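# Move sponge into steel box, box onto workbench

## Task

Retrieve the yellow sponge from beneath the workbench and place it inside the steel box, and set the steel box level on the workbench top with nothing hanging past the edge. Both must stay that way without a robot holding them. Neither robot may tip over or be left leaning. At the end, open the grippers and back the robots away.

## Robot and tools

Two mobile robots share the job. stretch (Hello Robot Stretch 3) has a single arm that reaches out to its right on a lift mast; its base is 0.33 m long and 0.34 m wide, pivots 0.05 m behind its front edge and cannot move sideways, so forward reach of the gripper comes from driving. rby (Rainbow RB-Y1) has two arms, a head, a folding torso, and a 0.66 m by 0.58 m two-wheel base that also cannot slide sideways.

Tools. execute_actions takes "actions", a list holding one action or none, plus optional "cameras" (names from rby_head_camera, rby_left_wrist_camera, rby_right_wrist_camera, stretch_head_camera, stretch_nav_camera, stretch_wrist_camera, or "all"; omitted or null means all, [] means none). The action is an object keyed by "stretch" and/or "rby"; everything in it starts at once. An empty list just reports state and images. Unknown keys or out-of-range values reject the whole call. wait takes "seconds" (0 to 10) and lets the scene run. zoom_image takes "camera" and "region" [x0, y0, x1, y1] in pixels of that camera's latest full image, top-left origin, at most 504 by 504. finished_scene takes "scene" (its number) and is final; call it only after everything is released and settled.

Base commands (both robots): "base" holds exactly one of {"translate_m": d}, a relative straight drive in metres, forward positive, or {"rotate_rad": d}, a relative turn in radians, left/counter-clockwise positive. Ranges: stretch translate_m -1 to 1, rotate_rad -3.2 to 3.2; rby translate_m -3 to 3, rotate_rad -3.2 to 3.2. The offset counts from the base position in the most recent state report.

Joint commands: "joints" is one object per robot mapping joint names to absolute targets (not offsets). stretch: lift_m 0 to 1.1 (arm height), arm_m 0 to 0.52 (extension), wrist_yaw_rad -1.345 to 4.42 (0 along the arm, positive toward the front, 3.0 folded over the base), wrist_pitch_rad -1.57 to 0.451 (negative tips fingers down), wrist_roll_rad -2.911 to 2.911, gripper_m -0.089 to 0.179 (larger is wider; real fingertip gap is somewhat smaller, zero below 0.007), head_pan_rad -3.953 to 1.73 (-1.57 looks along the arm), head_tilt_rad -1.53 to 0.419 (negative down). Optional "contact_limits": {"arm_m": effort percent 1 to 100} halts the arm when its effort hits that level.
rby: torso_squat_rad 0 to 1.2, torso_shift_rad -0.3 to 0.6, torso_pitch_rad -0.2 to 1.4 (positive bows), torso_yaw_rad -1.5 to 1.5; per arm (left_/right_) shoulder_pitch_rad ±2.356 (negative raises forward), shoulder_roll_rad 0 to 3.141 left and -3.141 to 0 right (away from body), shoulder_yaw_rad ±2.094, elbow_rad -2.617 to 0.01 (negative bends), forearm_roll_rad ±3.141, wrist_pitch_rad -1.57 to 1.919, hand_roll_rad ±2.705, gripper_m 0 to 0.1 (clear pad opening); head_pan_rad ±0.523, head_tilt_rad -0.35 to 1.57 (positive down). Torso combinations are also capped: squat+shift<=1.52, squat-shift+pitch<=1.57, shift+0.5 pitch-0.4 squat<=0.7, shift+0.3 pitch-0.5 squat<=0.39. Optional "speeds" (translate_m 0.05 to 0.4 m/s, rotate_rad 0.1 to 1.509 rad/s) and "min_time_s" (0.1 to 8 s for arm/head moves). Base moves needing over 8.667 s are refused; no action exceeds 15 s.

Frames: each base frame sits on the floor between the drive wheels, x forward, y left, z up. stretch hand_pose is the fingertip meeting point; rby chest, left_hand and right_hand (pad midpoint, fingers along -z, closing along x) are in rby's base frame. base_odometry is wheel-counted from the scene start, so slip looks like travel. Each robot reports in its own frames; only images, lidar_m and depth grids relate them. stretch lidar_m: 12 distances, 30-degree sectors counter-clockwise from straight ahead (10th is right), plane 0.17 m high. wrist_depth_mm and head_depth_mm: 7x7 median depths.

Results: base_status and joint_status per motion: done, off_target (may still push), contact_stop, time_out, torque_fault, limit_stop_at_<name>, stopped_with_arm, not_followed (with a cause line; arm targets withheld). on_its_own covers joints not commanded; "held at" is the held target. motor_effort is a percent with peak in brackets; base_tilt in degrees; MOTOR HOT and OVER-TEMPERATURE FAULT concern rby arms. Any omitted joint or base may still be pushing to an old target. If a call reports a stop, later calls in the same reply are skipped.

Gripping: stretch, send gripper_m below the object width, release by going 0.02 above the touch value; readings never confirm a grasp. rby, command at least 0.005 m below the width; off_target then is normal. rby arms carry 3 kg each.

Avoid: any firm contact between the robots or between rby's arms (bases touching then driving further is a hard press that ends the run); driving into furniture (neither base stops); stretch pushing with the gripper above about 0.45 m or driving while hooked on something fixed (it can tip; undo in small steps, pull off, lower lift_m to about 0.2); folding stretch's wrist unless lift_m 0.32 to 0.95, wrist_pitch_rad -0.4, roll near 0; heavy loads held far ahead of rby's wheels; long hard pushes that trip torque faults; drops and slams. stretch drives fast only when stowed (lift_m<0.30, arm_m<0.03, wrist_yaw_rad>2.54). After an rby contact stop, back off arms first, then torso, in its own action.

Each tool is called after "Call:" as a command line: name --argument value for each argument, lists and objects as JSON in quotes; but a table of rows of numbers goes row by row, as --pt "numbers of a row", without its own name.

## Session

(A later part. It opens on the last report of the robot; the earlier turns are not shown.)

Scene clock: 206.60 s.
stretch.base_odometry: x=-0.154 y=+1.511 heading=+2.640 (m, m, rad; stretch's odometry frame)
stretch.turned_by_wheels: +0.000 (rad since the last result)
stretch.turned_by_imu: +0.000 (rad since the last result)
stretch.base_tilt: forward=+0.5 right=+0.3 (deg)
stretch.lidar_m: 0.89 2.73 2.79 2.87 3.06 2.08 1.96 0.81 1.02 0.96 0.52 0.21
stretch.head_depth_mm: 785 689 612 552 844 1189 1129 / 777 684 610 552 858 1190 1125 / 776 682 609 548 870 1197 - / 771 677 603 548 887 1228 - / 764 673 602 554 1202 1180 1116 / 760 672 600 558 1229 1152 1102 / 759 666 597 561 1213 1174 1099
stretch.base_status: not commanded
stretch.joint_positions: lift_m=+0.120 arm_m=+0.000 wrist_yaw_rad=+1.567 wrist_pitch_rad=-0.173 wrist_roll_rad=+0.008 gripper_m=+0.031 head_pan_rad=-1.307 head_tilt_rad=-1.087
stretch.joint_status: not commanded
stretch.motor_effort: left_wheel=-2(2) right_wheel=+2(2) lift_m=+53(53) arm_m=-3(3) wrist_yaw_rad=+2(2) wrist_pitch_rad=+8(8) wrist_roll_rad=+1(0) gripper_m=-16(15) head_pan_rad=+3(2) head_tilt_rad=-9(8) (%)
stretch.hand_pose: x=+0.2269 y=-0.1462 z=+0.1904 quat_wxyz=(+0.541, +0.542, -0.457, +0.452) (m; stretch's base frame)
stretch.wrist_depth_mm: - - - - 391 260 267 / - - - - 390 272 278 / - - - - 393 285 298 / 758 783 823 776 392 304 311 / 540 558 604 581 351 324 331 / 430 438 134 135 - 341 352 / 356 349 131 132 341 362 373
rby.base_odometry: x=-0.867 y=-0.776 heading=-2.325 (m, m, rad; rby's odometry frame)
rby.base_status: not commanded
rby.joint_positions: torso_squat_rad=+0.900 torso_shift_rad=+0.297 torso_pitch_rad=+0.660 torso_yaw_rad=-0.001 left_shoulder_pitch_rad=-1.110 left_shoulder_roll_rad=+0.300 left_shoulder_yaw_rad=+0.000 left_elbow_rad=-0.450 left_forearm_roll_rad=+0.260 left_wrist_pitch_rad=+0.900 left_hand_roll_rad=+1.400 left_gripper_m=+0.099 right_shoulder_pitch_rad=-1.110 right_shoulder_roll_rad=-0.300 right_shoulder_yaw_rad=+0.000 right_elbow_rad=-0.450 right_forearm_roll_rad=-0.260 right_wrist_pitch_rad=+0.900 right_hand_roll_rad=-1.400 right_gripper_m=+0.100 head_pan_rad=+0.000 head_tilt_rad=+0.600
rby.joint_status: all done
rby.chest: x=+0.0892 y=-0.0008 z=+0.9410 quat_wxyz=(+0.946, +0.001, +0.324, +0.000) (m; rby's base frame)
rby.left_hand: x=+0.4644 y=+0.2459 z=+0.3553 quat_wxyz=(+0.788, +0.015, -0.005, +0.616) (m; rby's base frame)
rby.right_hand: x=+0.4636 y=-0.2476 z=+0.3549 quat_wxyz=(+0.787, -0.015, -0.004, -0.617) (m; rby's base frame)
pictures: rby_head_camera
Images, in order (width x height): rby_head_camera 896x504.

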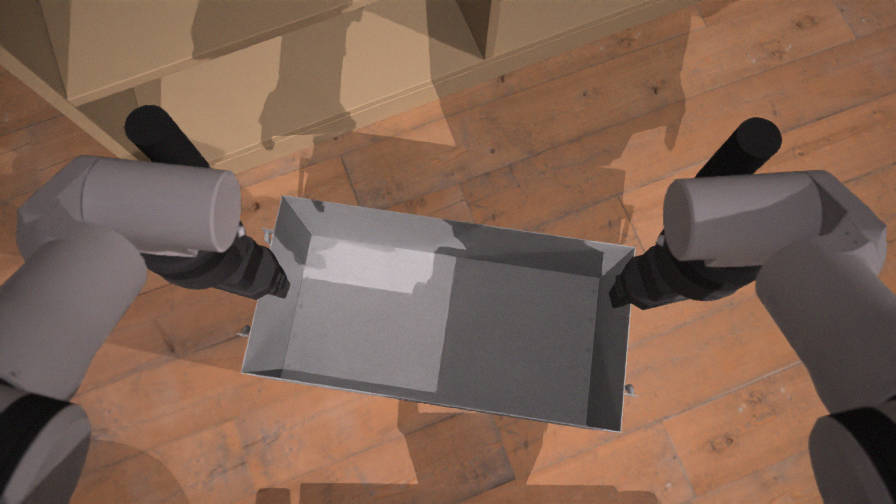

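Call:
execute_actions --actions '[{"rby":{"base":{"rotate_rad":-0.376},"joints":{"left_hand_roll_rad":1.64,"right_hand_roll_rad":-1.64,"left_shoulder_roll_rad":0.315,"right_shoulder_roll_rad":-0.315,"torso_squat_rad":0.75}}}]' --cameras '[]'

Call:
execute_actions --actions '[{"rby":{"base":{"translate_m":-0.42}}}]' --cameras '[]'

Call:
execute_actions --actions '[{"rby":{"base":{"rotate_rad":0.216}}}]' --cameras '[]'

Call:
execute_actions --actions '[{"rby":{"base":{"translate_m":0.38}}}]' --cameras '["rby_head_camera","rby_left_wrist_camera","rby_right_wrist_camera"]'

Scene clock: 209.57 s.
stretch.base_odometry: x=-0.154 y=+1.511 heading=+2.640 (m, m, rad; stretch's odometry frame)
stretch.turned_by_wheels: +0.000 (rad since the last result)
stretch.turned_by_imu: +0.000 (rad since the last result)
stretch.base_tilt: forward=+0.5 right=+0.3 (deg)
stretch.lidar_m: 0.89 2.74 2.77 3.05 3.06 2.08 1.96 0.81 1.02 0.96 0.52 0.21
stretch.head_depth_mm: 785 686 613 551 839 1183 1120 / 781 684 610 550 858 1197 1126 / 775 681 608 548 874 1196 - / 769 679 604 547 893 1227 - / 764 676 602 552 1202 1178 1117 / 760 671 599 557 1230 1147 1101 / 762 666 595 562 1218 1185 1096
stretch.base_status: not commanded
stretch.joint_positions: lift_m=+0.120 arm_m=+0.000 wrist_yaw_rad=+1.567 wrist_pitch_rad=-0.173 wrist_roll_rad=+0.008 gripper_m=+0.031 head_pan_rad=-1.307 head_tilt_rad=-1.087
stretch.joint_status: not commanded
stretch.motor_effort: left_wheel=-2(2) right_wheel=+2(2) lift_m=+53(52) arm_m=-3(3) wrist_yaw_rad=+3(1) wrist_pitch_rad=+8(8) wrist_roll_rad=+0(0) gripper_m=-14(15) head_pan_rad=+2(3) head_tilt_rad=-9(9) (%)
stretch.hand_pose: x=+0.2269 y=-0.1462 z=+0.1904 quat_wxyz=(+0.541, +0.542, -0.457, +0.452) (m; stretch's base frame)
stretch.wrist_depth_mm: - - - - 392 258 264 / - - - - 394 273 280 / - - - - 391 285 297 / 747 770 801 783 392 304 307 / 543 565 600 590 357 321 330 / 419 438 135 135 - 343 358 / 355 356 131 131 340 360 369
rby.base_odometry: x=-0.867 y=-0.776 heading=-2.701 (m, m, rad; rby's odometry frame)
rby.base_status: done
rby.joint_positions: torso_squat_rad=+0.750 torso_shift_rad=+0.297 torso_pitch_rad=+0.660 torso_yaw_rad=-0.001 left_shoulder_pitch_rad=-1.110 left_shoulder_roll_rad=+0.315 left_shoulder_yaw_rad=+0.000 left_elbow_rad=-0.450 left_forearm_roll_rad=+0.260 left_wrist_pitch_rad=+0.900 left_hand_roll_rad=+1.640 left_gripper_m=+0.099 right_shoulder_pitch_rad=-1.110 right_shoulder_roll_rad=-0.315 right_shoulder_yaw_rad=+0.000 right_elbow_rad=-0.450 right_forearm_roll_rad=-0.260 right_wrist_pitch_rad=+0.900 right_hand_roll_rad=-1.640 right_gripper_m=+0.100 head_pan_rad=+0.000 head_tilt_rad=+0.600
rby.joint_status: all done
rby.chest: x=+0.1118 y=-0.0009 z=+1.0147 quat_wxyz=(+0.946, +0.001, +0.324, +0.000) (m; rby's base frame)
rby.left_hand: x=+0.4898 y=+0.2563 z=+0.4310 quat_wxyz=(+0.706, +0.018, -0.013, +0.708) (m; rby's base frame)
rby.right_hand: x=+0.4890 y=-0.2580 z=+0.4305 quat_wxyz=(+0.705, -0.017, -0.012, -0.708) (m; rby's base frame)
pictures: none
No camera images: the call's "cameras" was empty. Leave "cameras" out to get every camera's image.

Scene clock: 212.13 s.
stretch.base_odometry: x=-0.154 y=+1.511 heading=+2.640 (m, m, rad; stretch's odometry frame)
stretch.turned_by_wheels: +0.000 (rad since the last result)
stretch.turned_by_imu: +0.000 (rad since the last result)
stretch.base_tilt: forward=+0.8 right=+0.1 (deg)
stretch.lidar_m: 0.89 2.74 2.89 2.93 3.05 2.08 1.95 0.81 1.02 0.96 0.52 0.21
stretch.head_depth_mm: 782 690 615 552 848 1189 1115 / 782 686 610 550 868 1195 1124 / 773 682 607 548 868 1206 - / 773 678 606 547 891 1233 - / 767 672 602 552 1203 1177 1116 / 762 669 599 558 1237 1149 1094 / 756 666 598 563 1213 1180 1089
stretch.base_status: not commanded
stretch.joint_positions: lift_m=+0.120 arm_m=+0.000 wrist_yaw_rad=+1.567 wrist_pitch_rad=-0.173 wrist_roll_rad=+0.008 gripper_m=+0.031 head_pan_rad=-1.307 head_tilt_rad=-1.087
stretch.joint_status: not commanded
stretch.motor_effort: left_wheel=-2(2) right_wheel=+2(2) lift_m=+52(52) arm_m=-3(2) wrist_yaw_rad=+2(2) wrist_pitch_rad=+8(9) wrist_roll_rad=+0(0) gripper_m=-15(15) head_pan_rad=+2(2) head_tilt_rad=-9(8) (%)
stretch.hand_pose: x=+0.2269 y=-0.1462 z=+0.1904 quat_wxyz=(+0.541, +0.542, -0.457, +0.452) (m; stretch's base frame)
stretch.wrist_depth_mm: - - - - 392 261 266 / - - - - 397 270 279 / - - - - 394 289 294 / 780 780 808 762 390 303 313 / 550 561 603 596 359 317 330 / 424 443 135 135 - 344 355 / 349 349 131 132 339 359 374
rby.base_odometry: x=-0.487 y=-0.597 heading=-2.701 (m, m, rad; rby's odometry frame)
rby.base_status: done
rby.joint_positions: torso_squat_rad=+0.750 torso_shift_rad=+0.297 torso_pitch_rad=+0.660 torso_yaw_rad=-0.001 left_shoulder_pitch_rad=-1.110 left_shoulder_roll_rad=+0.315 left_shoulder_yaw_rad=+0.000 left_elbow_rad=-0.450 left_forearm_roll_rad=+0.260 left_wrist_pitch_rad=+0.900 left_hand_roll_rad=+1.640 left_gripper_m=+0.099 right_shoulder_pitch_rad=-1.110 right_shoulder_roll_rad=-0.315 right_shoulder_yaw_rad=+0.000 right_elbow_rad=-0.450 right_forearm_roll_rad=-0.260 right_wrist_pitch_rad=+0.900 right_hand_roll_rad=-1.640 right_gripper_m=+0.100 head_pan_rad=+0.000 head_tilt_rad=+0.600
rby.joint_status: not commanded
rby.chest: x=+0.1117 y=-0.0009 z=+1.0147 quat_wxyz=(+0.946, +0.001, +0.324, +0.000) (m; rby's base frame)
rby.left_hand: x=+0.4897 y=+0.2563 z=+0.4310 quat_wxyz=(+0.706, +0.018, -0.013, +0.708) (m; rby's base frame)
rby.right_hand: x=+0.4888 y=-0.2581 z=+0.4304 quat_wxyz=(+0.705, -0.017, -0.012, -0.708) (m; rby's base frame)
pictures: none
No camera images: the call's "cameras" was empty. Leave "cameras" out to get every camera's image.

Scene clock: 213.80 s.
stretch.base_odometry: x=-0.154 y=+1.511 heading=+2.640 (m, m, rad; stretch's odometry frame)
stretch.turned_by_wheels: +0.000 (rad since the last result)
stretch.turned_by_imu: +0.000 (rad since the last result)
stretch.base_tilt: forward=+0.6 right=+0.4 (deg)
stretch.lidar_m: 0.90 2.73 2.89 2.92 3.07 2.07 1.96 0.81 1.02 0.96 0.52 0.21
stretch.head_depth_mm: 782 688 614 553 841 1194 1118 / 779 684 610 550 861 1193 1120 / 777 679 606 549 873 1201 - / 769 678 604 546 892 1230 - / 768 672 601 552 1212 1187 1118 / 760 673 601 554 1227 1149 1107 / 754 669 596 563 1221 1186 1103
stretch.base_status: not commanded
stretch.joint_positions: lift_m=+0.120 arm_m=+0.000 wrist_yaw_rad=+1.567 wrist_pitch_rad=-0.173 wrist_roll_rad=+0.008 gripper_m=+0.031 head_pan_rad=-1.307 head_tilt_rad=-1.087
stretch.joint_status: not commanded
stretch.motor_effort: left_wheel=-2(2) right_wheel=+2(2) lift_m=+53(52) arm_m=-3(3) wrist_yaw_rad=+2(2) wrist_pitch_rad=+8(8) wrist_roll_rad=+0(0) gripper_m=-15(14) head_pan_rad=+2(2) head_tilt_rad=-9(9) (%)
stretch.hand_pose: x=+0.2269 y=-0.1462 z=+0.1904 quat_wxyz=(+0.541, +0.542, -0.457, +0.452) (m; stretch's base frame)
stretch.wrist_depth_mm: - - - - 396 259 268 / - - - - 393 273 280 / - - - - 390 286 297 / 766 772 814 765 392 301 307 / 545 564 605 588 357 323 334 / 426 445 134 135 - 345 355 / 353 349 131 131 339 358 373
rby.base_odometry: x=-0.487 y=-0.597 heading=-2.485 (m, m, rad; rby's odometry frame)
rby.base_status: done
rby.joint_positions: torso_squat_rad=+0.750 torso_shift_rad=+0.297 torso_pitch_rad=+0.660 torso_yaw_rad=-0.001 left_shoulder_pitch_rad=-1.110 left_shoulder_roll_rad=+0.315 left_shoulder_yaw_rad=+0.000 left_elbow_rad=-0.450 left_forearm_roll_rad=+0.260 left_wrist_pitch_rad=+0.900 left_hand_roll_rad=+1.640 left_gripper_m=+0.099 right_shoulder_pitch_rad=-1.110 right_shoulder_roll_rad=-0.315 right_shoulder_yaw_rad=+0.000 right_elbow_rad=-0.450 right_forearm_roll_rad=-0.260 right_wrist_pitch_rad=+0.900 right_hand_roll_rad=-1.640 right_gripper_m=+0.100 head_pan_rad=+0.000 head_tilt_rad=+0.600
rby.joint_status: not commanded
rby.chest: x=+0.1117 y=-0.0009 z=+1.0147 quat_wxyz=(+0.946, +0.001, +0.324, +0.000) (m; rby's base frame)
rby.left_hand: x=+0.4897 y=+0.2563 z=+0.4310 quat_wxyz=(+0.706, +0.018, -0.013, +0.708) (m; rby's base frame)
rby.right_hand: x=+0.4889 y=-0.2580 z=+0.4304 quat_wxyz=(+0.705, -0.017, -0.012, -0.708) (m; rby's base frame)
pictures: none
No camera images: the call's "cameras" was empty. Leave "cameras" out to get every camera's image.

Scene clock: 216.07 s.
stretch.base_odometry: x=-0.154 y=+1.511 heading=+2.640 (m, m, rad; stretch's odometry frame)
stretch.turned_by_wheels: +0.000 (rad since the last result)
stretch.turned_by_imu: +0.000 (rad since the last result)
stretch.base_tilt: forward=+0.7 right=+0.4 (deg)
stretch.lidar_m: 0.89 2.73 2.87 3.04 3.08 2.07 1.96 0.81 1.02 0.96 0.53 0.21
stretch.head_depth_mm: 787 691 613 554 844 1191 1118 / 780 686 608 552 864 1195 1126 / 773 681 609 548 874 1200 - / 771 678 605 545 890 1221 - / 769 675 602 552 1206 1189 1117 / 755 670 600 558 1227 1150 1091 / 757 669 596 563 1221 1187 1098
stretch.base_status: not commanded
stretch.joint_positions: lift_m=+0.120 arm_m=+0.000 wrist_yaw_rad=+1.567 wrist_pitch_rad=-0.173 wrist_roll_rad=+0.008 gripper_m=+0.031 head_pan_rad=-1.307 head_tilt_rad=-1.087
stretch.joint_status: not commanded
stretch.motor_effort: left_wheel=-2(2) right_wheel=+2(2) lift_m=+53(53) arm_m=-3(4) wrist_yaw_rad=+2(3) wrist_pitch_rad=+8(8) wrist_roll_rad=+0(1) gripper_m=-15(15) head_pan_rad=+2(2) head_tilt_rad=-9(8) (%)
stretch.hand_pose: x=+0.2269 y=-0.1462 z=+0.1904 quat_wxyz=(+0.541, +0.542, -0.457, +0.452) (m; stretch's base frame)
stretch.wrist_depth_mm: - - - - 400 261 266 / - - - - 391 274 280 / - - - - 391 288 297 / 749 785 804 760 390 300 313 / 547 563 593 589 356 320 330 / 432 447 135 135 - 338 351 / 346 354 131 132 338 362 378
rby.base_odometry: x=-0.788 y=-0.829 heading=-2.486 (m, m, rad; rby's odometry frame)
rby.base_status: done
rby.joint_positions: torso_squat_rad=+0.750 torso_shift_rad=+0.297 torso_pitch_rad=+0.660 torso_yaw_rad=-0.001 left_shoulder_pitch_rad=-1.110 left_shoulder_roll_rad=+0.315 left_shoulder_yaw_rad=+0.000 left_elbow_rad=-0.450 left_forearm_roll_rad=+0.260 left_wrist_pitch_rad=+0.900 left_hand_roll_rad=+1.640 left_gripper_m=+0.099 right_shoulder_pitch_rad=-1.110 right_shoulder_roll_rad=-0.315 right_shoulder_yaw_rad=+0.000 right_elbow_rad=-0.450 right_forearm_roll_rad=-0.260 right_wrist_pitch_rad=+0.900 right_hand_roll_rad=-1.640 right_gripper_m=+0.100 head_pan_rad=+0.000 head_tilt_rad=+0.600
rby.joint_status: not commanded
rby.chest: x=+0.1118 y=-0.0009 z=+1.0146 quat_wxyz=(+0.946, +0.001, +0.324, +0.000) (m; rby's base frame)
rby.left_hand: x=+0.4898 y=+0.2563 z=+0.4309 quat_wxyz=(+0.706, +0.018, -0.013, +0.708) (m; rby's base frame)
rby.right_hand: x=+0.4890 y=-0.2580 z=+0.4304 quat_wxyz=(+0.705, -0.017, -0.012, -0.708) (m; rby's base frame)
pictures: rby_head_camera, rby_left_wrist_camera, rby_right_wrist_camera
Images, in order (width x height): rby_head_camera 896x504, rby_left_wrist_camera 644x364, rby_right_wrist_camera 644x364.

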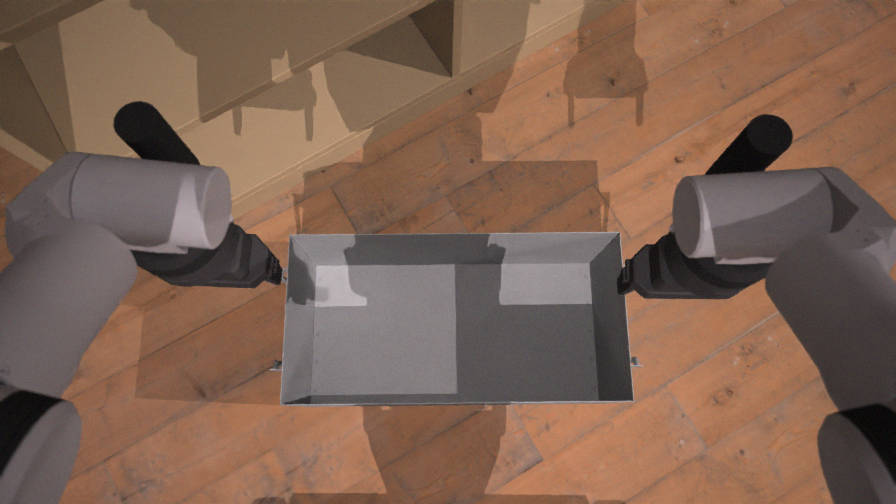

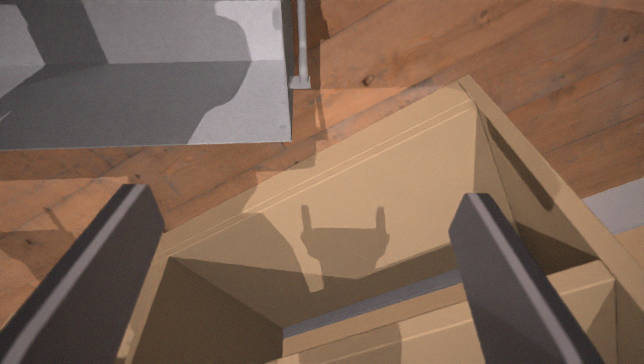

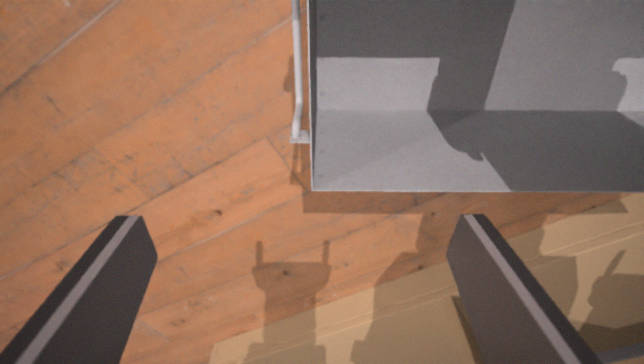

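Call:
execute_actions --actions '[{"rby":{"base":{"translate_m":-0.07},"joints":{"torso_squat_rad":1.08}}}]' --cameras '["rby_head_camera","rby_left_wrist_camera","rby_right_wrist_camera"]'

Scene clock: 218.37 s.
stretch.base_odometry: x=-0.154 y=+1.511 heading=+2.640 (m, m, rad; stretch's odometry frame)
stretch.turned_by_wheels: +0.000 (rad since the last result)
stretch.turned_by_imu: +0.000 (rad since the last result)
stretch.base_tilt: forward=+0.8 right=+0.4 (deg)
stretch.lidar_m: 0.90 2.74 2.87 3.00 3.08 2.08 1.96 0.81 1.02 0.96 0.52 0.21
stretch.head_depth_mm: 784 689 613 552 843 1188 1121 / 775 685 611 550 859 1194 1117 / 775 683 607 550 871 1201 - / 770 677 604 546 892 1233 - / 766 674 601 553 1205 1183 1111 / 762 672 600 557 1230 1152 1101 / 755 667 596 562 1215 1190 1104
stretch.base_status: not commanded
stretch.joint_positions: lift_m=+0.120 arm_m=+0.000 wrist_yaw_rad=+1.567 wrist_pitch_rad=-0.173 wrist_roll_rad=+0.008 gripper_m=+0.031 head_pan_rad=-1.307 head_tilt_rad=-1.087
stretch.joint_status: not commanded
stretch.motor_effort: left_wheel=-2(2) right_wheel=+2(2) lift_m=+53(52) arm_m=-3(3) wrist_yaw_rad=+1(3) wrist_pitch_rad=+8(8) wrist_roll_rad=+0(0) gripper_m=-15(15) head_pan_rad=+2(2) head_tilt_rad=-9(9) (%)
stretch.hand_pose: x=+0.2269 y=-0.1462 z=+0.1904 quat_wxyz=(+0.541, +0.542, -0.457, +0.452) (m; stretch's base frame)
stretch.wrist_depth_mm: - - - - 389 262 265 / - - - - 396 273 279 / - - - - 390 285 295 / 753 768 826 779 393 304 310 / 544 562 608 579 361 322 330 / 426 443 134 135 - 342 353 / 350 350 131 131 337 363 374
rby.base_odometry: x=-0.733 y=-0.786 heading=-2.486 (m, m, rad; rby's odometry frame)
rby.base_status: done
rby.joint_positions: torso_squat_rad=+1.080 torso_shift_rad=+0.297 torso_pitch_rad=+0.660 torso_yaw_rad=-0.001 left_shoulder_pitch_rad=-1.110 left_shoulder_roll_rad=+0.315 left_shoulder_yaw_rad=+0.000 left_elbow_rad=-0.450 left_forearm_roll_rad=+0.260 left_wrist_pitch_rad=+0.900 left_hand_roll_rad=+1.640 left_gripper_m=+0.099 right_shoulder_pitch_rad=-1.110 right_shoulder_roll_rad=-0.315 right_shoulder_yaw_rad=+0.000 right_elbow_rad=-0.450 right_forearm_roll_rad=-0.260 right_wrist_pitch_rad=+0.900 right_hand_roll_rad=-1.640 right_gripper_m=+0.100 head_pan_rad=+0.000 head_tilt_rad=+0.600
rby.joint_status: all done
rby.chest: x=+0.0584 y=-0.0007 z=+0.8404 quat_wxyz=(+0.946, +0.001, +0.324, +0.000) (m; rby's base frame)
rby.left_hand: x=+0.4364 y=+0.2564 z=+0.2566 quat_wxyz=(+0.706, +0.018, -0.013, +0.708) (m; rby's base frame)
rby.right_hand: x=+0.4355 y=-0.2579 z=+0.2561 quat_wxyz=(+0.705, -0.017, -0.012, -0.708) (m; rby's base frame)
pictures: rby_head_camera, rby_left_wrist_camera, rby_right_wrist_camera
Images, in order (width x height): rby_head_camera 896x504, rby_left_wrist_camera 644x364, rby_right_wrist_camera 644x364.

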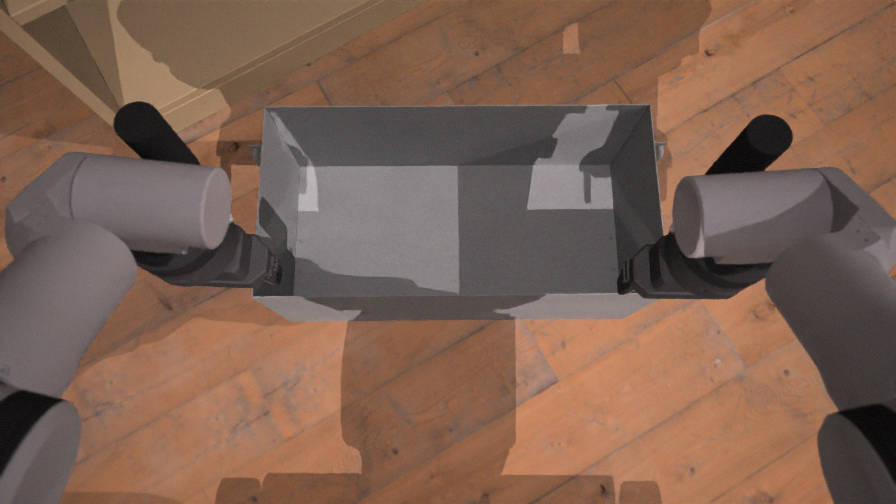

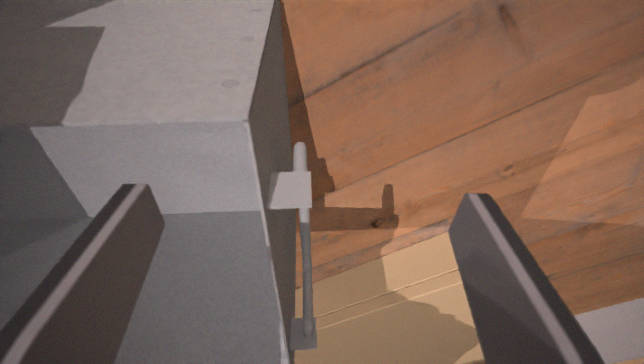

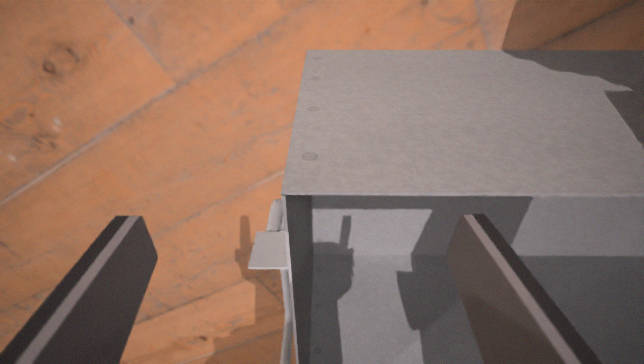

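Call:
execute_actions --actions '[{"rby":{"base":{"translate_m":0.125},"speeds":{"translate_m":0.08}}}]' --cameras '[]'

Call:
execute_actions --actions '[{"rby":{"joints":{"torso_squat_rad":1.19}}}]' --cameras '["rby_head_camera","rby_left_wrist_camera","rby_right_wrist_camera"]'

Scene clock: 221.53 s.
stretch.base_odometry: x=-0.154 y=+1.511 heading=+2.640 (m, m, rad; stretch's odometry frame)
stretch.turned_by_wheels: +0.000 (rad since the last result)
stretch.turned_by_imu: +0.000 (rad since the last result)
stretch.base_tilt: forward=+0.4 right=+0.4 (deg)
stretch.lidar_m: 0.89 2.74 2.87 3.05 3.07 2.07 1.96 0.81 1.02 0.96 0.53 0.21
stretch.head_depth_mm: 783 687 614 555 845 1188 1120 / 780 684 613 551 860 1200 1123 / 774 682 606 549 873 1199 - / 773 680 605 547 891 1222 - / 768 672 601 553 1204 1180 1111 / 762 670 599 558 1222 1142 1099 / 754 667 597 562 1219 1188 1097
stretch.base_status: not commanded
stretch.joint_positions: lift_m=+0.120 arm_m=+0.000 wrist_yaw_rad=+1.567 wrist_pitch_rad=-0.173 wrist_roll_rad=+0.008 gripper_m=+0.031 head_pan_rad=-1.307 head_tilt_rad=-1.087
stretch.joint_status: not commanded
stretch.motor_effort: left_wheel=-2(2) right_wheel=+2(2) lift_m=+53(52) arm_m=-3(3) wrist_yaw_rad=+3(2) wrist_pitch_rad=+9(8) wrist_roll_rad=+0(0) gripper_m=-15(15) head_pan_rad=+3(2) head_tilt_rad=-9(9) (%)
stretch.hand_pose: x=+0.2269 y=-0.1462 z=+0.1904 quat_wxyz=(+0.541, +0.542, -0.457, +0.452) (m; stretch's base frame)
stretch.wrist_depth_mm: - - - - 395 263 265 / - - - - 395 276 279 / - - - - 386 287 296 / 744 776 807 776 391 302 313 / 532 568 588 594 350 321 333 / 425 430 133 135 - 341 353 / 351 351 131 131 337 364 376
rby.base_odometry: x=-0.832 y=-0.862 heading=-2.486 (m, m, rad; rby's odometry frame)
rby.base_status: done
rby.joint_positions: torso_squat_rad=+1.080 torso_shift_rad=+0.297 torso_pitch_rad=+0.660 torso_yaw_rad=-0.001 left_shoulder_pitch_rad=-1.110 left_shoulder_roll_rad=+0.315 left_shoulder_yaw_rad=+0.000 left_elbow_rad=-0.450 left_forearm_roll_rad=+0.260 left_wrist_pitch_rad=+0.900 left_hand_roll_rad=+1.640 left_gripper_m=+0.099 right_shoulder_pitch_rad=-1.110 right_shoulder_roll_rad=-0.315 right_shoulder_yaw_rad=+0.000 right_elbow_rad=-0.450 right_forearm_roll_rad=-0.260 right_wrist_pitch_rad=+0.900 right_hand_roll_rad=-1.640 right_gripper_m=+0.100 head_pan_rad=+0.000 head_tilt_rad=+0.600
rby.joint_status: not commanded
rby.chest: x=+0.0584 y=-0.0007 z=+0.8404 quat_wxyz=(+0.946, +0.001, +0.324, +0.000) (m; rby's base frame)
rby.left_hand: x=+0.4364 y=+0.2564 z=+0.2567 quat_wxyz=(+0.706, +0.018, -0.013, +0.708) (m; rby's base frame)
rby.right_hand: x=+0.4355 y=-0.2578 z=+0.2562 quat_wxyz=(+0.705, -0.017, -0.012, -0.708) (m; rby's base frame)
pictures: none
No camera images: the call's "cameras" was empty. Leave "cameras" out to get every camera's image.

Scene clock: 222.67 s.
stretch.base_odometry: x=-0.154 y=+1.511 heading=+2.640 (m, m, rad; stretch's odometry frame)
stretch.turned_by_wheels: +0.000 (rad since the last result)
stretch.turned_by_imu: +0.000 (rad since the last result)
stretch.base_tilt: forward=+0.6 right=+0.3 (deg)
stretch.lidar_m: 0.89 2.74 2.86 3.07 3.07 2.07 1.96 0.81 1.02 0.96 0.53 0.21
stretch.head_depth_mm: 789 688 613 553 848 1189 1116 / 778 683 610 551 861 1195 1120 / 777 683 606 548 868 1204 - / 770 677 605 547 890 1227 - / 766 676 602 552 1199 1178 1113 / 762 670 599 557 1234 1149 1099 / 758 665 595 563 1212 1184 1097
stretch.base_status: not commanded
stretch.joint_positions: lift_m=+0.120 arm_m=+0.000 wrist_yaw_rad=+1.567 wrist_pitch_rad=-0.173 wrist_roll_rad=+0.008 gripper_m=+0.031 head_pan_rad=-1.307 head_tilt_rad=-1.087
stretch.joint_status: not commanded
stretch.motor_effort: left_wheel=-2(2) right_wheel=+2(2) lift_m=+52(52) arm_m=-3(3) wrist_yaw_rad=+2(3) wrist_pitch_rad=+8(9) wrist_roll_rad=+0(0) gripper_m=-14(15) head_pan_rad=+2(2) head_tilt_rad=-9(9) (%)
stretch.hand_pose: x=+0.2269 y=-0.1462 z=+0.1904 quat_wxyz=(+0.541, +0.542, -0.457, +0.452) (m; stretch's base frame)
stretch.wrist_depth_mm: - - - - 388 262 268 / - - - - 391 273 280 / - - - - 389 285 297 / 762 793 798 772 389 303 309 / 549 564 604 593 351 318 332 / 426 444 134 135 - 342 349 / 355 351 131 131 336 360 372
rby.base_odometry: x=-0.832 y=-0.862 heading=-2.486 (m, m, rad; rby's odometry frame)
rby.base_status: not commanded
rby.joint_positions: torso_squat_rad=+1.190 torso_shift_rad=+0.297 torso_pitch_rad=+0.660 torso_yaw_rad=-0.001 left_shoulder_pitch_rad=-1.110 left_shoulder_roll_rad=+0.315 left_shoulder_yaw_rad=+0.000 left_elbow_rad=-0.450 left_forearm_roll_rad=+0.260 left_wrist_pitch_rad=+0.900 left_hand_roll_rad=+1.640 left_gripper_m=+0.099 right_shoulder_pitch_rad=-1.110 right_shoulder_roll_rad=-0.315 right_shoulder_yaw_rad=+0.000 right_elbow_rad=-0.450 right_forearm_roll_rad=-0.260 right_wrist_pitch_rad=+0.900 right_hand_roll_rad=-1.640 right_gripper_m=+0.100 head_pan_rad=+0.000 head_tilt_rad=+0.600
rby.joint_status: all done
rby.chest: x=+0.0379 y=-0.0007 z=+0.7737 quat_wxyz=(+0.946, +0.001, +0.324, +0.000) (m; rby's base frame)
rby.left_hand: x=+0.4159 y=+0.2565 z=+0.1899 quat_wxyz=(+0.706, +0.018, -0.013, +0.708) (m; rby's base frame)
rby.right_hand: x=+0.4150 y=-0.2578 z=+0.1894 quat_wxyz=(+0.705, -0.017, -0.012, -0.708) (m; rby's base frame)
pictures: rby_head_camera, rby_left_wrist_camera, rby_right_wrist_camera
Images, in order (width x height): rby_head_camera 896x504, rby_left_wrist_camera 644x364, rby_right_wrist_camera 644x364.

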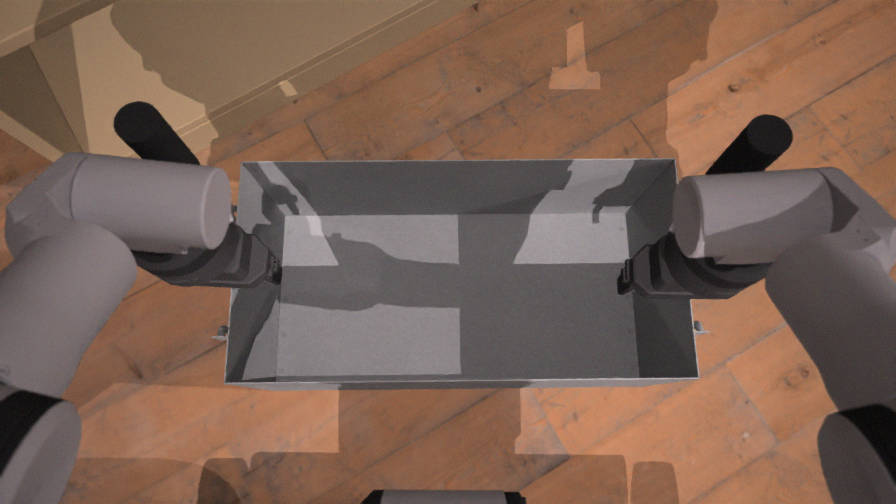

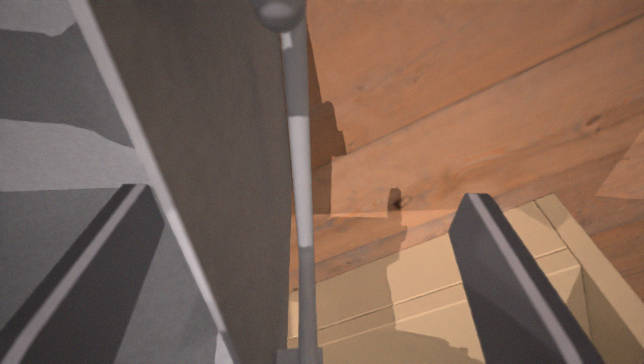

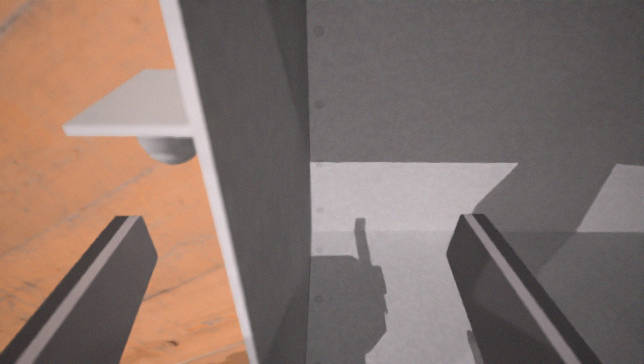

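Call:
execute_actions --actions '[{"rby":{"joints":{"left_shoulder_roll_rad":0.29,"right_shoulder_roll_rad":-0.36,"left_hand_roll_rad":1.665,"right_hand_roll_rad":-1.6}}}]' --cameras '[]'

Call:
execute_actions --actions '[{"rby":{"joints":{"torso_squat_rad":1.2,"left_elbow_rad":-0.42,"right_elbow_rad":-0.38,"left_wrist_pitch_rad":0.87,"right_wrist_pitch_rad":0.83}}}]' --cameras '[]'

Call:
execute_actions --actions '[{"rby":{"joints":{"left_gripper_m":0,"right_gripper_m":0}}}]' --cameras '["rby_head_camera","rby_left_wrist_camera","rby_right_wrist_camera"]'

Scene clock: 223.87 s.
stretch.base_odometry: x=-0.154 y=+1.511 heading=+2.640 (m, m, rad; stretch's odometry frame)
stretch.turned_by_wheels: +0.000 (rad since the last result)
stretch.turned_by_imu: +0.000 (rad since the last result)
stretch.base_tilt: forward=+0.7 right=+0.3 (deg)
stretch.lidar_m: 0.90 2.74 2.87 3.07 3.08 2.07 1.96 0.81 1.02 0.96 0.52 0.21
stretch.head_depth_mm: 788 688 614 553 844 1190 1117 / 780 685 611 551 865 1195 1122 / 772 681 608 547 871 1200 - / 769 676 607 547 891 1227 - / 765 675 602 551 1209 1184 1120 / 761 671 599 557 1223 1151 1093 / 759 669 598 563 1222 1189 1094
stretch.base_status: not commanded
stretch.joint_positions: lift_m=+0.120 arm_m=+0.000 wrist_yaw_rad=+1.567 wrist_pitch_rad=-0.173 wrist_roll_rad=+0.008 gripper_m=+0.031 head_pan_rad=-1.307 head_tilt_rad=-1.087
stretch.joint_status: not commanded
stretch.motor_effort: left_wheel=-2(2) right_wheel=+2(2) lift_m=+53(52) arm_m=-3(3) wrist_yaw_rad=+2(1) wrist_pitch_rad=+8(8) wrist_roll_rad=+0(0) gripper_m=-15(15) head_pan_rad=+2(2) head_tilt_rad=-9(8) (%)
stretch.hand_pose: x=+0.2269 y=-0.1462 z=+0.1904 quat_wxyz=(+0.541, +0.542, -0.457, +0.452) (m; stretch's base frame)
stretch.wrist_depth_mm: - - - - 397 259 264 / - - - - 398 273 279 / - - - - 392 285 296 / 750 768 813 769 387 302 311 / 547 569 599 580 348 321 333 / 429 448 134 135 - 338 355 / 348 353 131 131 340 359 365
rby.base_odometry: x=-0.832 y=-0.862 heading=-2.486 (m, m, rad; rby's odometry frame)
rby.base_status: not commanded
rby.joint_positions: torso_squat_rad=+1.190 torso_shift_rad=+0.297 torso_pitch_rad=+0.660 torso_yaw_rad=-0.001 left_shoulder_pitch_rad=-1.110 left_shoulder_roll_rad=+0.290 left_shoulder_yaw_rad=+0.000 left_elbow_rad=-0.450 left_forearm_roll_rad=+0.260 left_wrist_pitch_rad=+0.900 left_hand_roll_rad=+1.665 left_gripper_m=+0.099 right_shoulder_pitch_rad=-1.110 right_shoulder_roll_rad=-0.360 right_shoulder_yaw_rad=+0.000 right_elbow_rad=-0.450 right_forearm_roll_rad=-0.260 right_wrist_pitch_rad=+0.900 right_hand_roll_rad=-1.600 right_gripper_m=+0.100 head_pan_rad=+0.000 head_tilt_rad=+0.600
rby.joint_status: all done
rby.chest: x=+0.0379 y=-0.0007 z=+0.7737 quat_wxyz=(+0.946, +0.001, +0.324, +0.000) (m; rby's base frame)
rby.left_hand: x=+0.4112 y=+0.2392 z=+0.1868 quat_wxyz=(+0.701, +0.013, -0.003, +0.713) (m; rby's base frame)
rby.right_hand: x=+0.4230 y=-0.2889 z=+0.1960 quat_wxyz=(+0.713, -0.027, -0.030, -0.700) (m; rby's base frame)
pictures: none
No camera images: the call's "cameras" was empty. Leave "cameras" out to get every camera's image.

Scene clock: 224.63 s.
stretch.base_odometry: x=-0.154 y=+1.511 heading=+2.640 (m, m, rad; stretch's odometry frame)
stretch.turned_by_wheels: +0.000 (rad since the last result)
stretch.turned_by_imu: +0.000 (rad since the last result)
stretch.base_tilt: forward=+0.5 right=+0.2 (deg)
stretch.lidar_m: 0.89 2.73 2.81 3.06 3.07 2.07 1.96 0.81 1.02 0.96 0.52 0.21
stretch.head_depth_mm: 781 688 614 552 848 1184 1114 / 776 685 611 551 864 1200 1126 / 778 680 607 549 870 1200 - / 770 679 604 545 892 1225 - / 763 673 603 551 1202 1175 1114 / 760 670 598 557 1232 1153 1106 / 760 668 596 563 1218 1188 1100
stretch.base_status: not commanded
stretch.joint_positions: lift_m=+0.120 arm_m=+0.000 wrist_yaw_rad=+1.567 wrist_pitch_rad=-0.173 wrist_roll_rad=+0.008 gripper_m=+0.031 head_pan_rad=-1.307 head_tilt_rad=-1.087
stretch.joint_status: not commanded
stretch.motor_effort: left_wheel=-2(2) right_wheel=+2(2) lift_m=+53(52) arm_m=-3(3) wrist_yaw_rad=+2(2) wrist_pitch_rad=+9(8) wrist_roll_rad=+0(1) gripper_m=-15(15) head_pan_rad=+2(3) head_tilt_rad=-9(9) (%)
stretch.hand_pose: x=+0.2269 y=-0.1462 z=+0.1904 quat_wxyz=(+0.541, +0.542, -0.457, +0.452) (m; stretch's base frame)
stretch.wrist_depth_mm: - - - - 402 262 264 / - - - - 398 273 277 / - - - - 397 285 294 / 763 762 792 772 389 301 311 / 551 561 601 599 354 320 334 / 432 443 134 135 - 341 352 / 353 352 131 131 336 359 372
rby.base_odometry: x=-0.832 y=-0.862 heading=-2.486 (m, m, rad; rby's odometry frame)
rby.base_status: not commanded
rby.joint_positions: torso_squat_rad=+1.200 torso_shift_rad=+0.297 torso_pitch_rad=+0.659 torso_yaw_rad=-0.001 left_shoulder_pitch_rad=-1.110 left_shoulder_roll_rad=+0.290 left_shoulder_yaw_rad=+0.000 left_elbow_rad=-0.420 left_forearm_roll_rad=+0.260 left_wrist_pitch_rad=+0.870 left_hand_roll_rad=+1.665 left_gripper_m=+0.099 right_shoulder_pitch_rad=-1.111 right_shoulder_roll_rad=-0.360 right_shoulder_yaw_rad=+0.000 right_elbow_rad=-0.380 right_forearm_roll_rad=-0.260 right_wrist_pitch_rad=+0.830 right_hand_roll_rad=-1.600 right_gripper_m=+0.100 head_pan_rad=+0.000 head_tilt_rad=+0.600
rby.joint_status: all done
rby.chest: x=+0.0358 y=-0.0006 z=+0.7676 quat_wxyz=(+0.946, +0.000, +0.324, +0.000) (m; rby's base frame)
rby.left_hand: x=+0.4044 y=+0.2428 z=+0.1759 quat_wxyz=(+0.699, +0.014, -0.005, +0.715) (m; rby's base frame)
rby.right_hand: x=+0.4098 y=-0.2970 z=+0.1793 quat_wxyz=(+0.708, -0.029, -0.036, -0.705) (m; rby's base frame)
pictures: none
No camera images: the call's "cameras" was empty. Leave "cameras" out to get every camera's image.

Scene clock: 226.10 s.
stretch.base_odometry: x=-0.154 y=+1.511 heading=+2.640 (m, m, rad; stretch's odometry frame)
stretch.turned_by_wheels: +0.000 (rad since the last result)
stretch.turned_by_imu: +0.000 (rad since the last result)
stretch.base_tilt: forward=+0.8 right=+0.2 (deg)
stretch.lidar_m: 0.89 2.74 2.87 3.07 3.07 2.08 1.96 0.81 1.02 0.96 0.52 0.21
stretch.head_depth_mm: 783 685 611 554 839 1188 1123 / 777 684 611 551 861 1195 1121 / 778 682 608 548 870 1196 - / 771 676 605 547 890 1226 - / 766 671 604 553 1206 1177 1113 / 762 672 601 558 1228 1142 1099 / 758 668 597 562 1217 1182 1098
stretch.base_status: not commanded
stretch.joint_positions: lift_m=+0.120 arm_m=+0.000 wrist_yaw_rad=+1.567 wrist_pitch_rad=-0.173 wrist_roll_rad=+0.008 gripper_m=+0.031 head_pan_rad=-1.307 head_tilt_rad=-1.087
stretch.joint_status: not commanded
stretch.motor_effort: left_wheel=-2(2) right_wheel=+2(2) lift_m=+53(52) arm_m=-3(3) wrist_yaw_rad=+2(2) wrist_pitch_rad=+8(8) wrist_roll_rad=+0(1) gripper_m=-15(15) head_pan_rad=+2(2) head_tilt_rad=-8(8) (%)
stretch.hand_pose: x=+0.2269 y=-0.1462 z=+0.1904 quat_wxyz=(+0.541, +0.542, -0.457, +0.452) (m; stretch's base frame)
stretch.wrist_depth_mm: - - - - 394 261 266 / - - - - 392 273 280 / - - - - 387 284 294 / 768 790 820 766 389 295 312 / 553 571 603 581 359 319 334 / 430 445 134 135 - 343 356 / 354 354 130 131 336 358 372
rby.base_odometry: x=-0.832 y=-0.862 heading=-2.486 (m, m, rad; rby's odometry frame)
rby.base_status: not commanded
rby.joint_positions: torso_squat_rad=+1.200 torso_shift_rad=+0.297 torso_pitch_rad=+0.660 torso_yaw_rad=-0.001 left_shoulder_pitch_rad=-1.114 left_shoulder_roll_rad=+0.277 left_shoulder_yaw_rad=+0.000 left_elbow_rad=-0.422 left_forearm_roll_rad=+0.263 left_wrist_pitch_rad=+0.870 left_hand_roll_rad=+1.665 left_gripper_m=+0.004 right_shoulder_pitch_rad=-1.114 right_shoulder_roll_rad=-0.345 right_shoulder_yaw_rad=+0.000 right_elbow_rad=-0.382 right_forearm_roll_rad=-0.264 right_wrist_pitch_rad=+0.830 right_hand_roll_rad=-1.600 right_gripper_m=+0.006 head_pan_rad=+0.000 head_tilt_rad=+0.600
rby.joint_status: left_gripper_m off_target (ended at +0.004, target +0.000); right_gripper_m off_target (ended at +0.006, target +0.000)
rby.chest: x=+0.0360 y=-0.0007 z=+0.7675 quat_wxyz=(+0.946, +0.001, +0.324, +0.000) (m; rby's base frame)
rby.left_hand: x=+0.4049 y=+0.2324 z=+0.1757 quat_wxyz=(+0.700, +0.008, +0.000, +0.714) (m; rby's base frame)
rby.right_hand: x=+0.4098 y=-0.2852 z=+0.1777 quat_wxyz=(+0.710, -0.023, -0.030, -0.703) (m; rby's base frame)
pictures: rby_head_camera, rby_left_wrist_camera, rby_right_wrist_camera
Images, in order (width x height): rby_head_camera 896x504, rby_left_wrist_camera 644x364, rby_right_wrist_camera 644x364.

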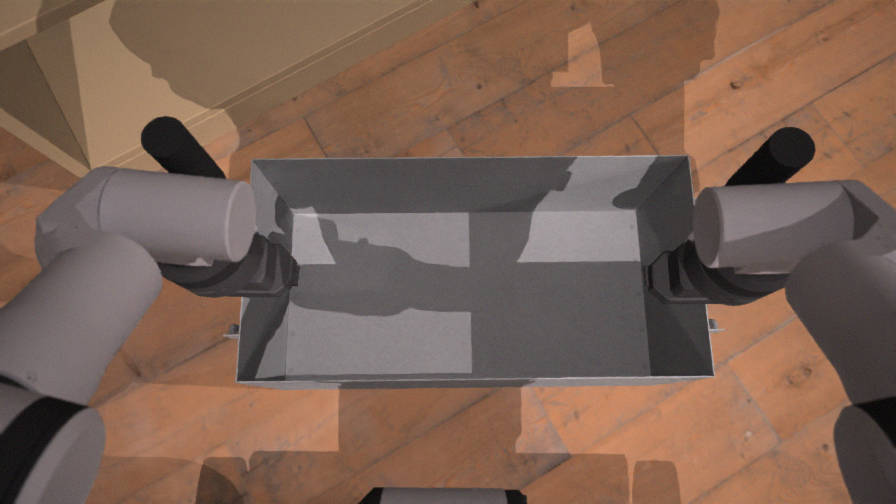

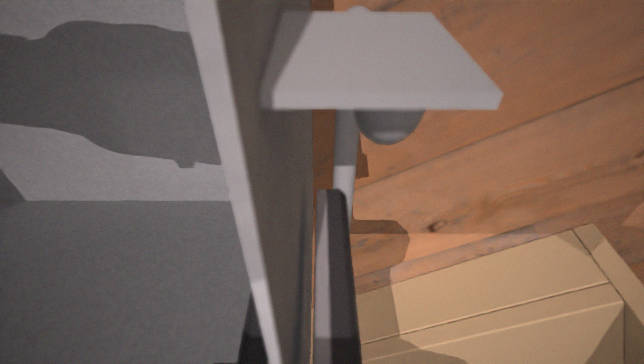

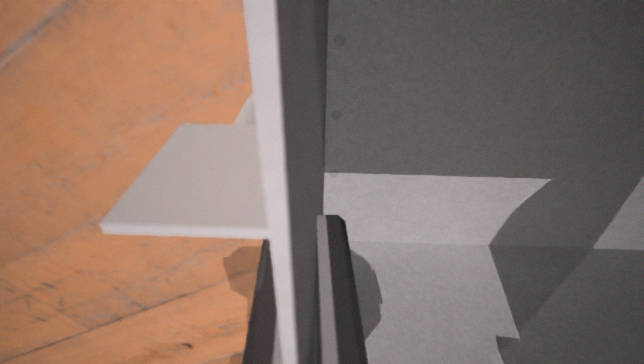

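Call:
execute_actions --actions '[{"rby":{"joints":{"left_shoulder_roll_rad":0.277,"right_shoulder_roll_rad":-0.345,"torso_squat_rad":0.3,"torso_shift_rad":0.3,"torso_pitch_rad":0.66},"min_time_s":4}}]' --cameras '["rby_head_camera"]'

Scene clock: 232.33 s.
stretch.base_odometry: x=-0.154 y=+1.511 heading=+2.640 (m, m, rad; stretch's odometry frame)
stretch.turned_by_wheels: +0.000 (rad since the last result)
stretch.turned_by_imu: +0.001 (rad since the last result)
stretch.base_tilt: forward=+0.6 right=+0.4 (deg)
stretch.lidar_m: 0.90 2.73 2.75 3.06 3.07 2.08 1.96 0.81 1.02 0.96 0.52 0.21
stretch.head_depth_mm: 781 686 613 553 846 1191 1110 / 782 686 610 551 861 1181 1118 / 777 681 607 548 874 1194 - / 770 679 607 546 891 1226 - / 763 676 602 552 1207 1181 1115 / 765 669 600 555 1224 1154 1101 / 759 667 598 562 1213 1174 1089
stretch.base_status: not commanded
stretch.joint_positions: lift_m=+0.120 arm_m=+0.000 wrist_yaw_rad=+1.567 wrist_pitch_rad=-0.173 wrist_roll_rad=+0.008 gripper_m=+0.031 head_pan_rad=-1.307 head_tilt_rad=-1.087
stretch.joint_status: not commanded
stretch.motor_effort: left_wheel=-2(2) right_wheel=+2(2) lift_m=+53(52) arm_m=-4(3) wrist_yaw_rad=+2(2) wrist_pitch_rad=+8(8) wrist_roll_rad=+0(0) gripper_m=-15(15) head_pan_rad=+2(3) head_tilt_rad=-9(9) (%)
stretch.hand_pose: x=+0.2269 y=-0.1462 z=+0.1904 quat_wxyz=(+0.541, +0.542, -0.457, +0.452) (m; stretch's base frame)
stretch.wrist_depth_mm: - - - - 394 261 266 / - - - - 394 273 279 / - - - - 387 285 296 / 745 771 812 771 391 301 310 / 548 559 589 586 352 319 331 / 429 445 133 135 - 341 354 / 351 352 131 132 336 358 374
rby.base_odometry: x=-0.832 y=-0.862 heading=-2.486 (m, m, rad; rby's odometry frame)
rby.base_status: not commanded
rby.joint_positions: torso_squat_rad=+0.300 torso_shift_rad=+0.300 torso_pitch_rad=+0.660 torso_yaw_rad=-0.001 left_shoulder_pitch_rad=-1.110 left_shoulder_roll_rad=+0.277 left_shoulder_yaw_rad=+0.000 left_elbow_rad=-0.420 left_forearm_roll_rad=+0.260 left_wrist_pitch_rad=+0.870 left_hand_roll_rad=+1.665 left_gripper_m=+0.000 right_shoulder_pitch_rad=-1.110 right_shoulder_roll_rad=-0.345 right_shoulder_yaw_rad=+0.000 right_elbow_rad=-0.380 right_forearm_roll_rad=-0.260 right_wrist_pitch_rad=+0.830 right_hand_roll_rad=-1.600 right_gripper_m=+0.000 head_pan_rad=+0.000 head_tilt_rad=+0.600
rby.joint_status: all done
rby.on_its_own: left_gripper_m moved -0.004 to your old target +0.000; right_gripper_m moved -0.006 to your old target +0.000
rby.chest: x=+0.1593 y=-0.0011 z=+1.1638 quat_wxyz=(+0.946, +0.001, +0.324, +0.000) (m; rby's base frame)
rby.left_hand: x=+0.5254 y=+0.2336 z=+0.5706 quat_wxyz=(+0.701, +0.011, +0.000, +0.713) (m; rby's base frame)
rby.right_hand: x=+0.5301 y=-0.2877 z=+0.5727 quat_wxyz=(+0.710, -0.027, -0.029, -0.703) (m; rby's base frame)
pictures: rby_head_camera
Images, in order (width x height): rby_head_camera 896x504.

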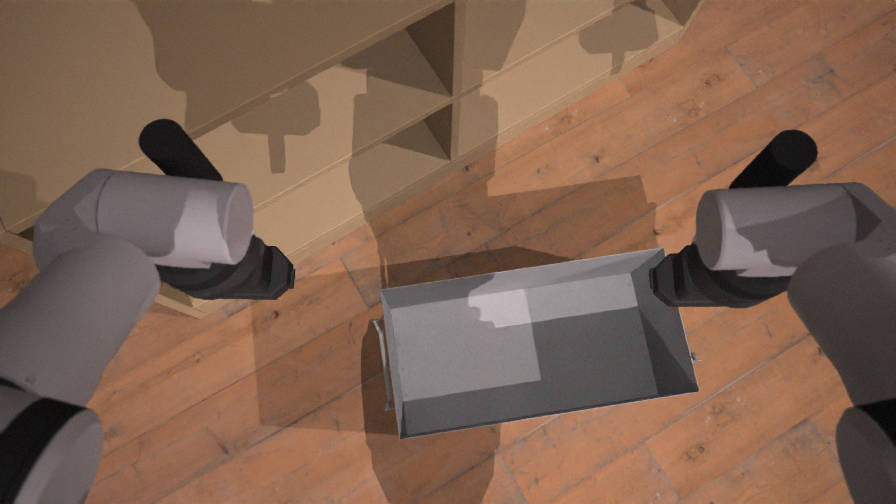

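Call:
execute_actions --actions '[{"rby":{"joints":{"left_gripper_m":0.1,"right_gripper_m":0.1,"torso_squat_rad":1.05},"min_time_s":1}}]' --cameras '["rby_head_camera","rby_left_wrist_camera","rby_right_wrist_camera"]'

action 0: rby: "min_time_s" has no arm or head joint beside it: it slows only arm and head motions. Command such a joint too, or leave it out

Call:
execute_actions --actions '[{"rby":{"joints":{"left_gripper_m":0.1,"right_gripper_m":0.1,"torso_squat_rad":1.0,"head_tilt_rad":0.8}}}]' --cameras '["rby_head_camera","rby_left_wrist_camera","rby_right_wrist_camera"]'

Scene clock: 237.57 s.
stretch.base_odometry: x=-0.154 y=+1.511 heading=+2.640 (m, m, rad; stretch's odometry frame)
stretch.turned_by_wheels: +0.000 (rad since the last result)
stretch.turned_by_imu: +0.001 (rad since the last result)
stretch.base_tilt: forward=+0.5 right=+0.4 (deg)
stretch.lidar_m: 0.89 2.74 2.74 3.05 3.06 2.07 1.96 0.81 1.02 0.96 0.52 0.21
stretch.head_depth_mm: 782 688 613 552 846 1186 1118 / 779 686 609 549 861 1188 1123 / 778 682 607 549 873 1199 - / 770 679 604 547 889 1230 - / 765 672 602 552 1203 1172 1113 / 764 672 601 557 1227 1148 1103 / 758 667 596 562 1212 1183 1099
stretch.base_status: not commanded
stretch.joint_positions: lift_m=+0.120 arm_m=+0.000 wrist_yaw_rad=+1.567 wrist_pitch_rad=-0.173 wrist_roll_rad=+0.008 gripper_m=+0.031 head_pan_rad=-1.307 head_tilt_rad=-1.087
stretch.joint_status: not commanded
stretch.motor_effort: left_wheel=-2(2) right_wheel=+2(2) lift_m=+53(53) arm_m=-3(3) wrist_yaw_rad=+2(2) wrist_pitch_rad=+8(8) wrist_roll_rad=+0(0) gripper_m=-16(14) head_pan_rad=+3(2) head_tilt_rad=-9(9) (%)
stretch.hand_pose: x=+0.2269 y=-0.1462 z=+0.1904 quat_wxyz=(+0.541, +0.542, -0.457, +0.452) (m; stretch's base frame)
stretch.wrist_depth_mm: - - - - 392 261 266 / - - - - 393 269 278 / - - - - 390 287 294 / 767 759 821 774 395 302 313 / 535 559 597 588 353 319 332 / 425 443 134 136 - 339 358 / 352 351 131 131 337 364 372
rby.base_odometry: x=-0.832 y=-0.862 heading=-2.486 (m, m, rad; rby's odometry frame)
rby.base_status: not commanded
rby.joint_positions: torso_squat_rad=+1.000 torso_shift_rad=+0.300 torso_pitch_rad=+0.660 torso_yaw_rad=-0.001 left_shoulder_pitch_rad=-1.110 left_shoulder_roll_rad=+0.277 left_shoulder_yaw_rad=+0.000 left_elbow_rad=-0.420 left_forearm_roll_rad=+0.260 left_wrist_pitch_rad=+0.870 left_hand_roll_rad=+1.665 left_gripper_m=+0.099 right_shoulder_pitch_rad=-1.110 right_shoulder_roll_rad=-0.345 right_shoulder_yaw_rad=+0.000 right_elbow_rad=-0.380 right_forearm_roll_rad=-0.260 right_wrist_pitch_rad=+0.830 right_hand_roll_rad=-1.600 right_gripper_m=+0.100 head_pan_rad=+0.000 head_tilt_rad=+0.800
rby.joint_status: all done
rby.chest: x=+0.0735 y=-0.0008 z=+0.8862 quat_wxyz=(+0.946, +0.001, +0.324, +0.000) (m; rby's base frame)
rby.left_hand: x=+0.4394 y=+0.2338 z=+0.2930 quat_wxyz=(+0.701, +0.011, +0.000, +0.713) (m; rby's base frame)
rby.right_hand: x=+0.4441 y=-0.2873 z=+0.2951 quat_wxyz=(+0.710, -0.027, -0.029, -0.703) (m; rby's base frame)
pictures: rby_head_camera, rby_left_wrist_camera, rby_right_wrist_camera
Images, in order (width x height): rby_head_camera 896x504, rby_left_wrist_camera 644x364, rby_right_wrist_camera 644x364.

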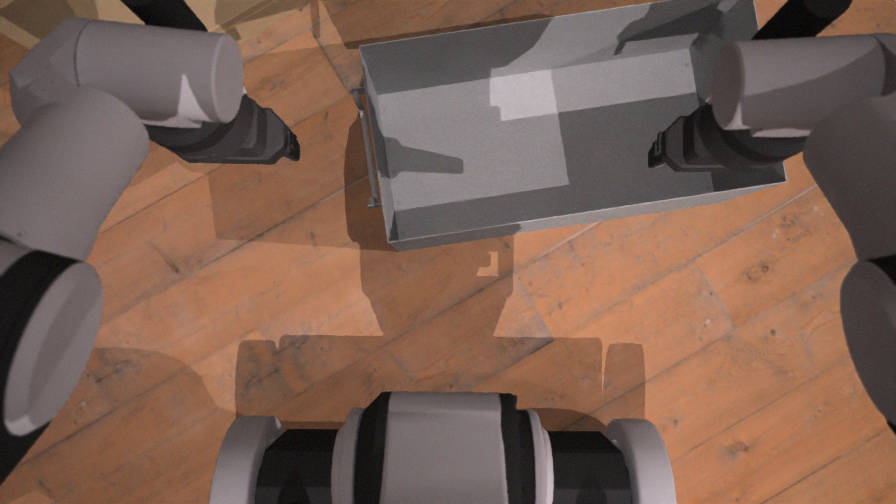

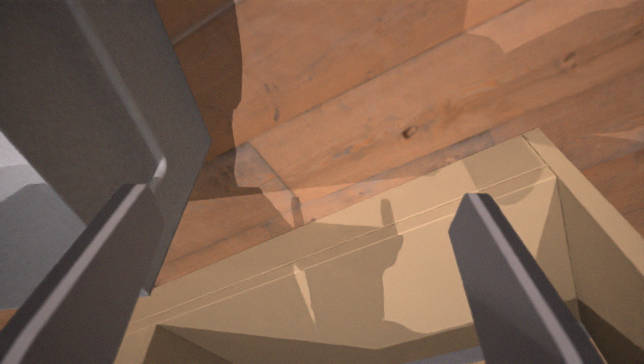

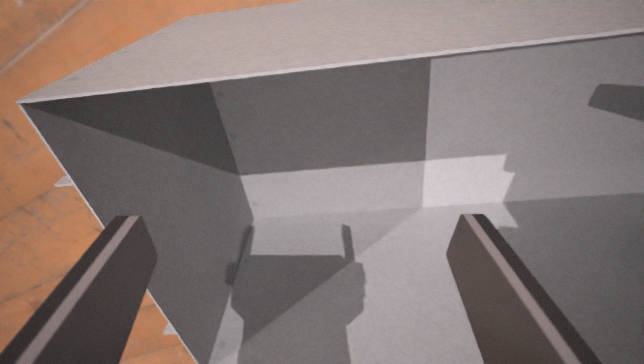

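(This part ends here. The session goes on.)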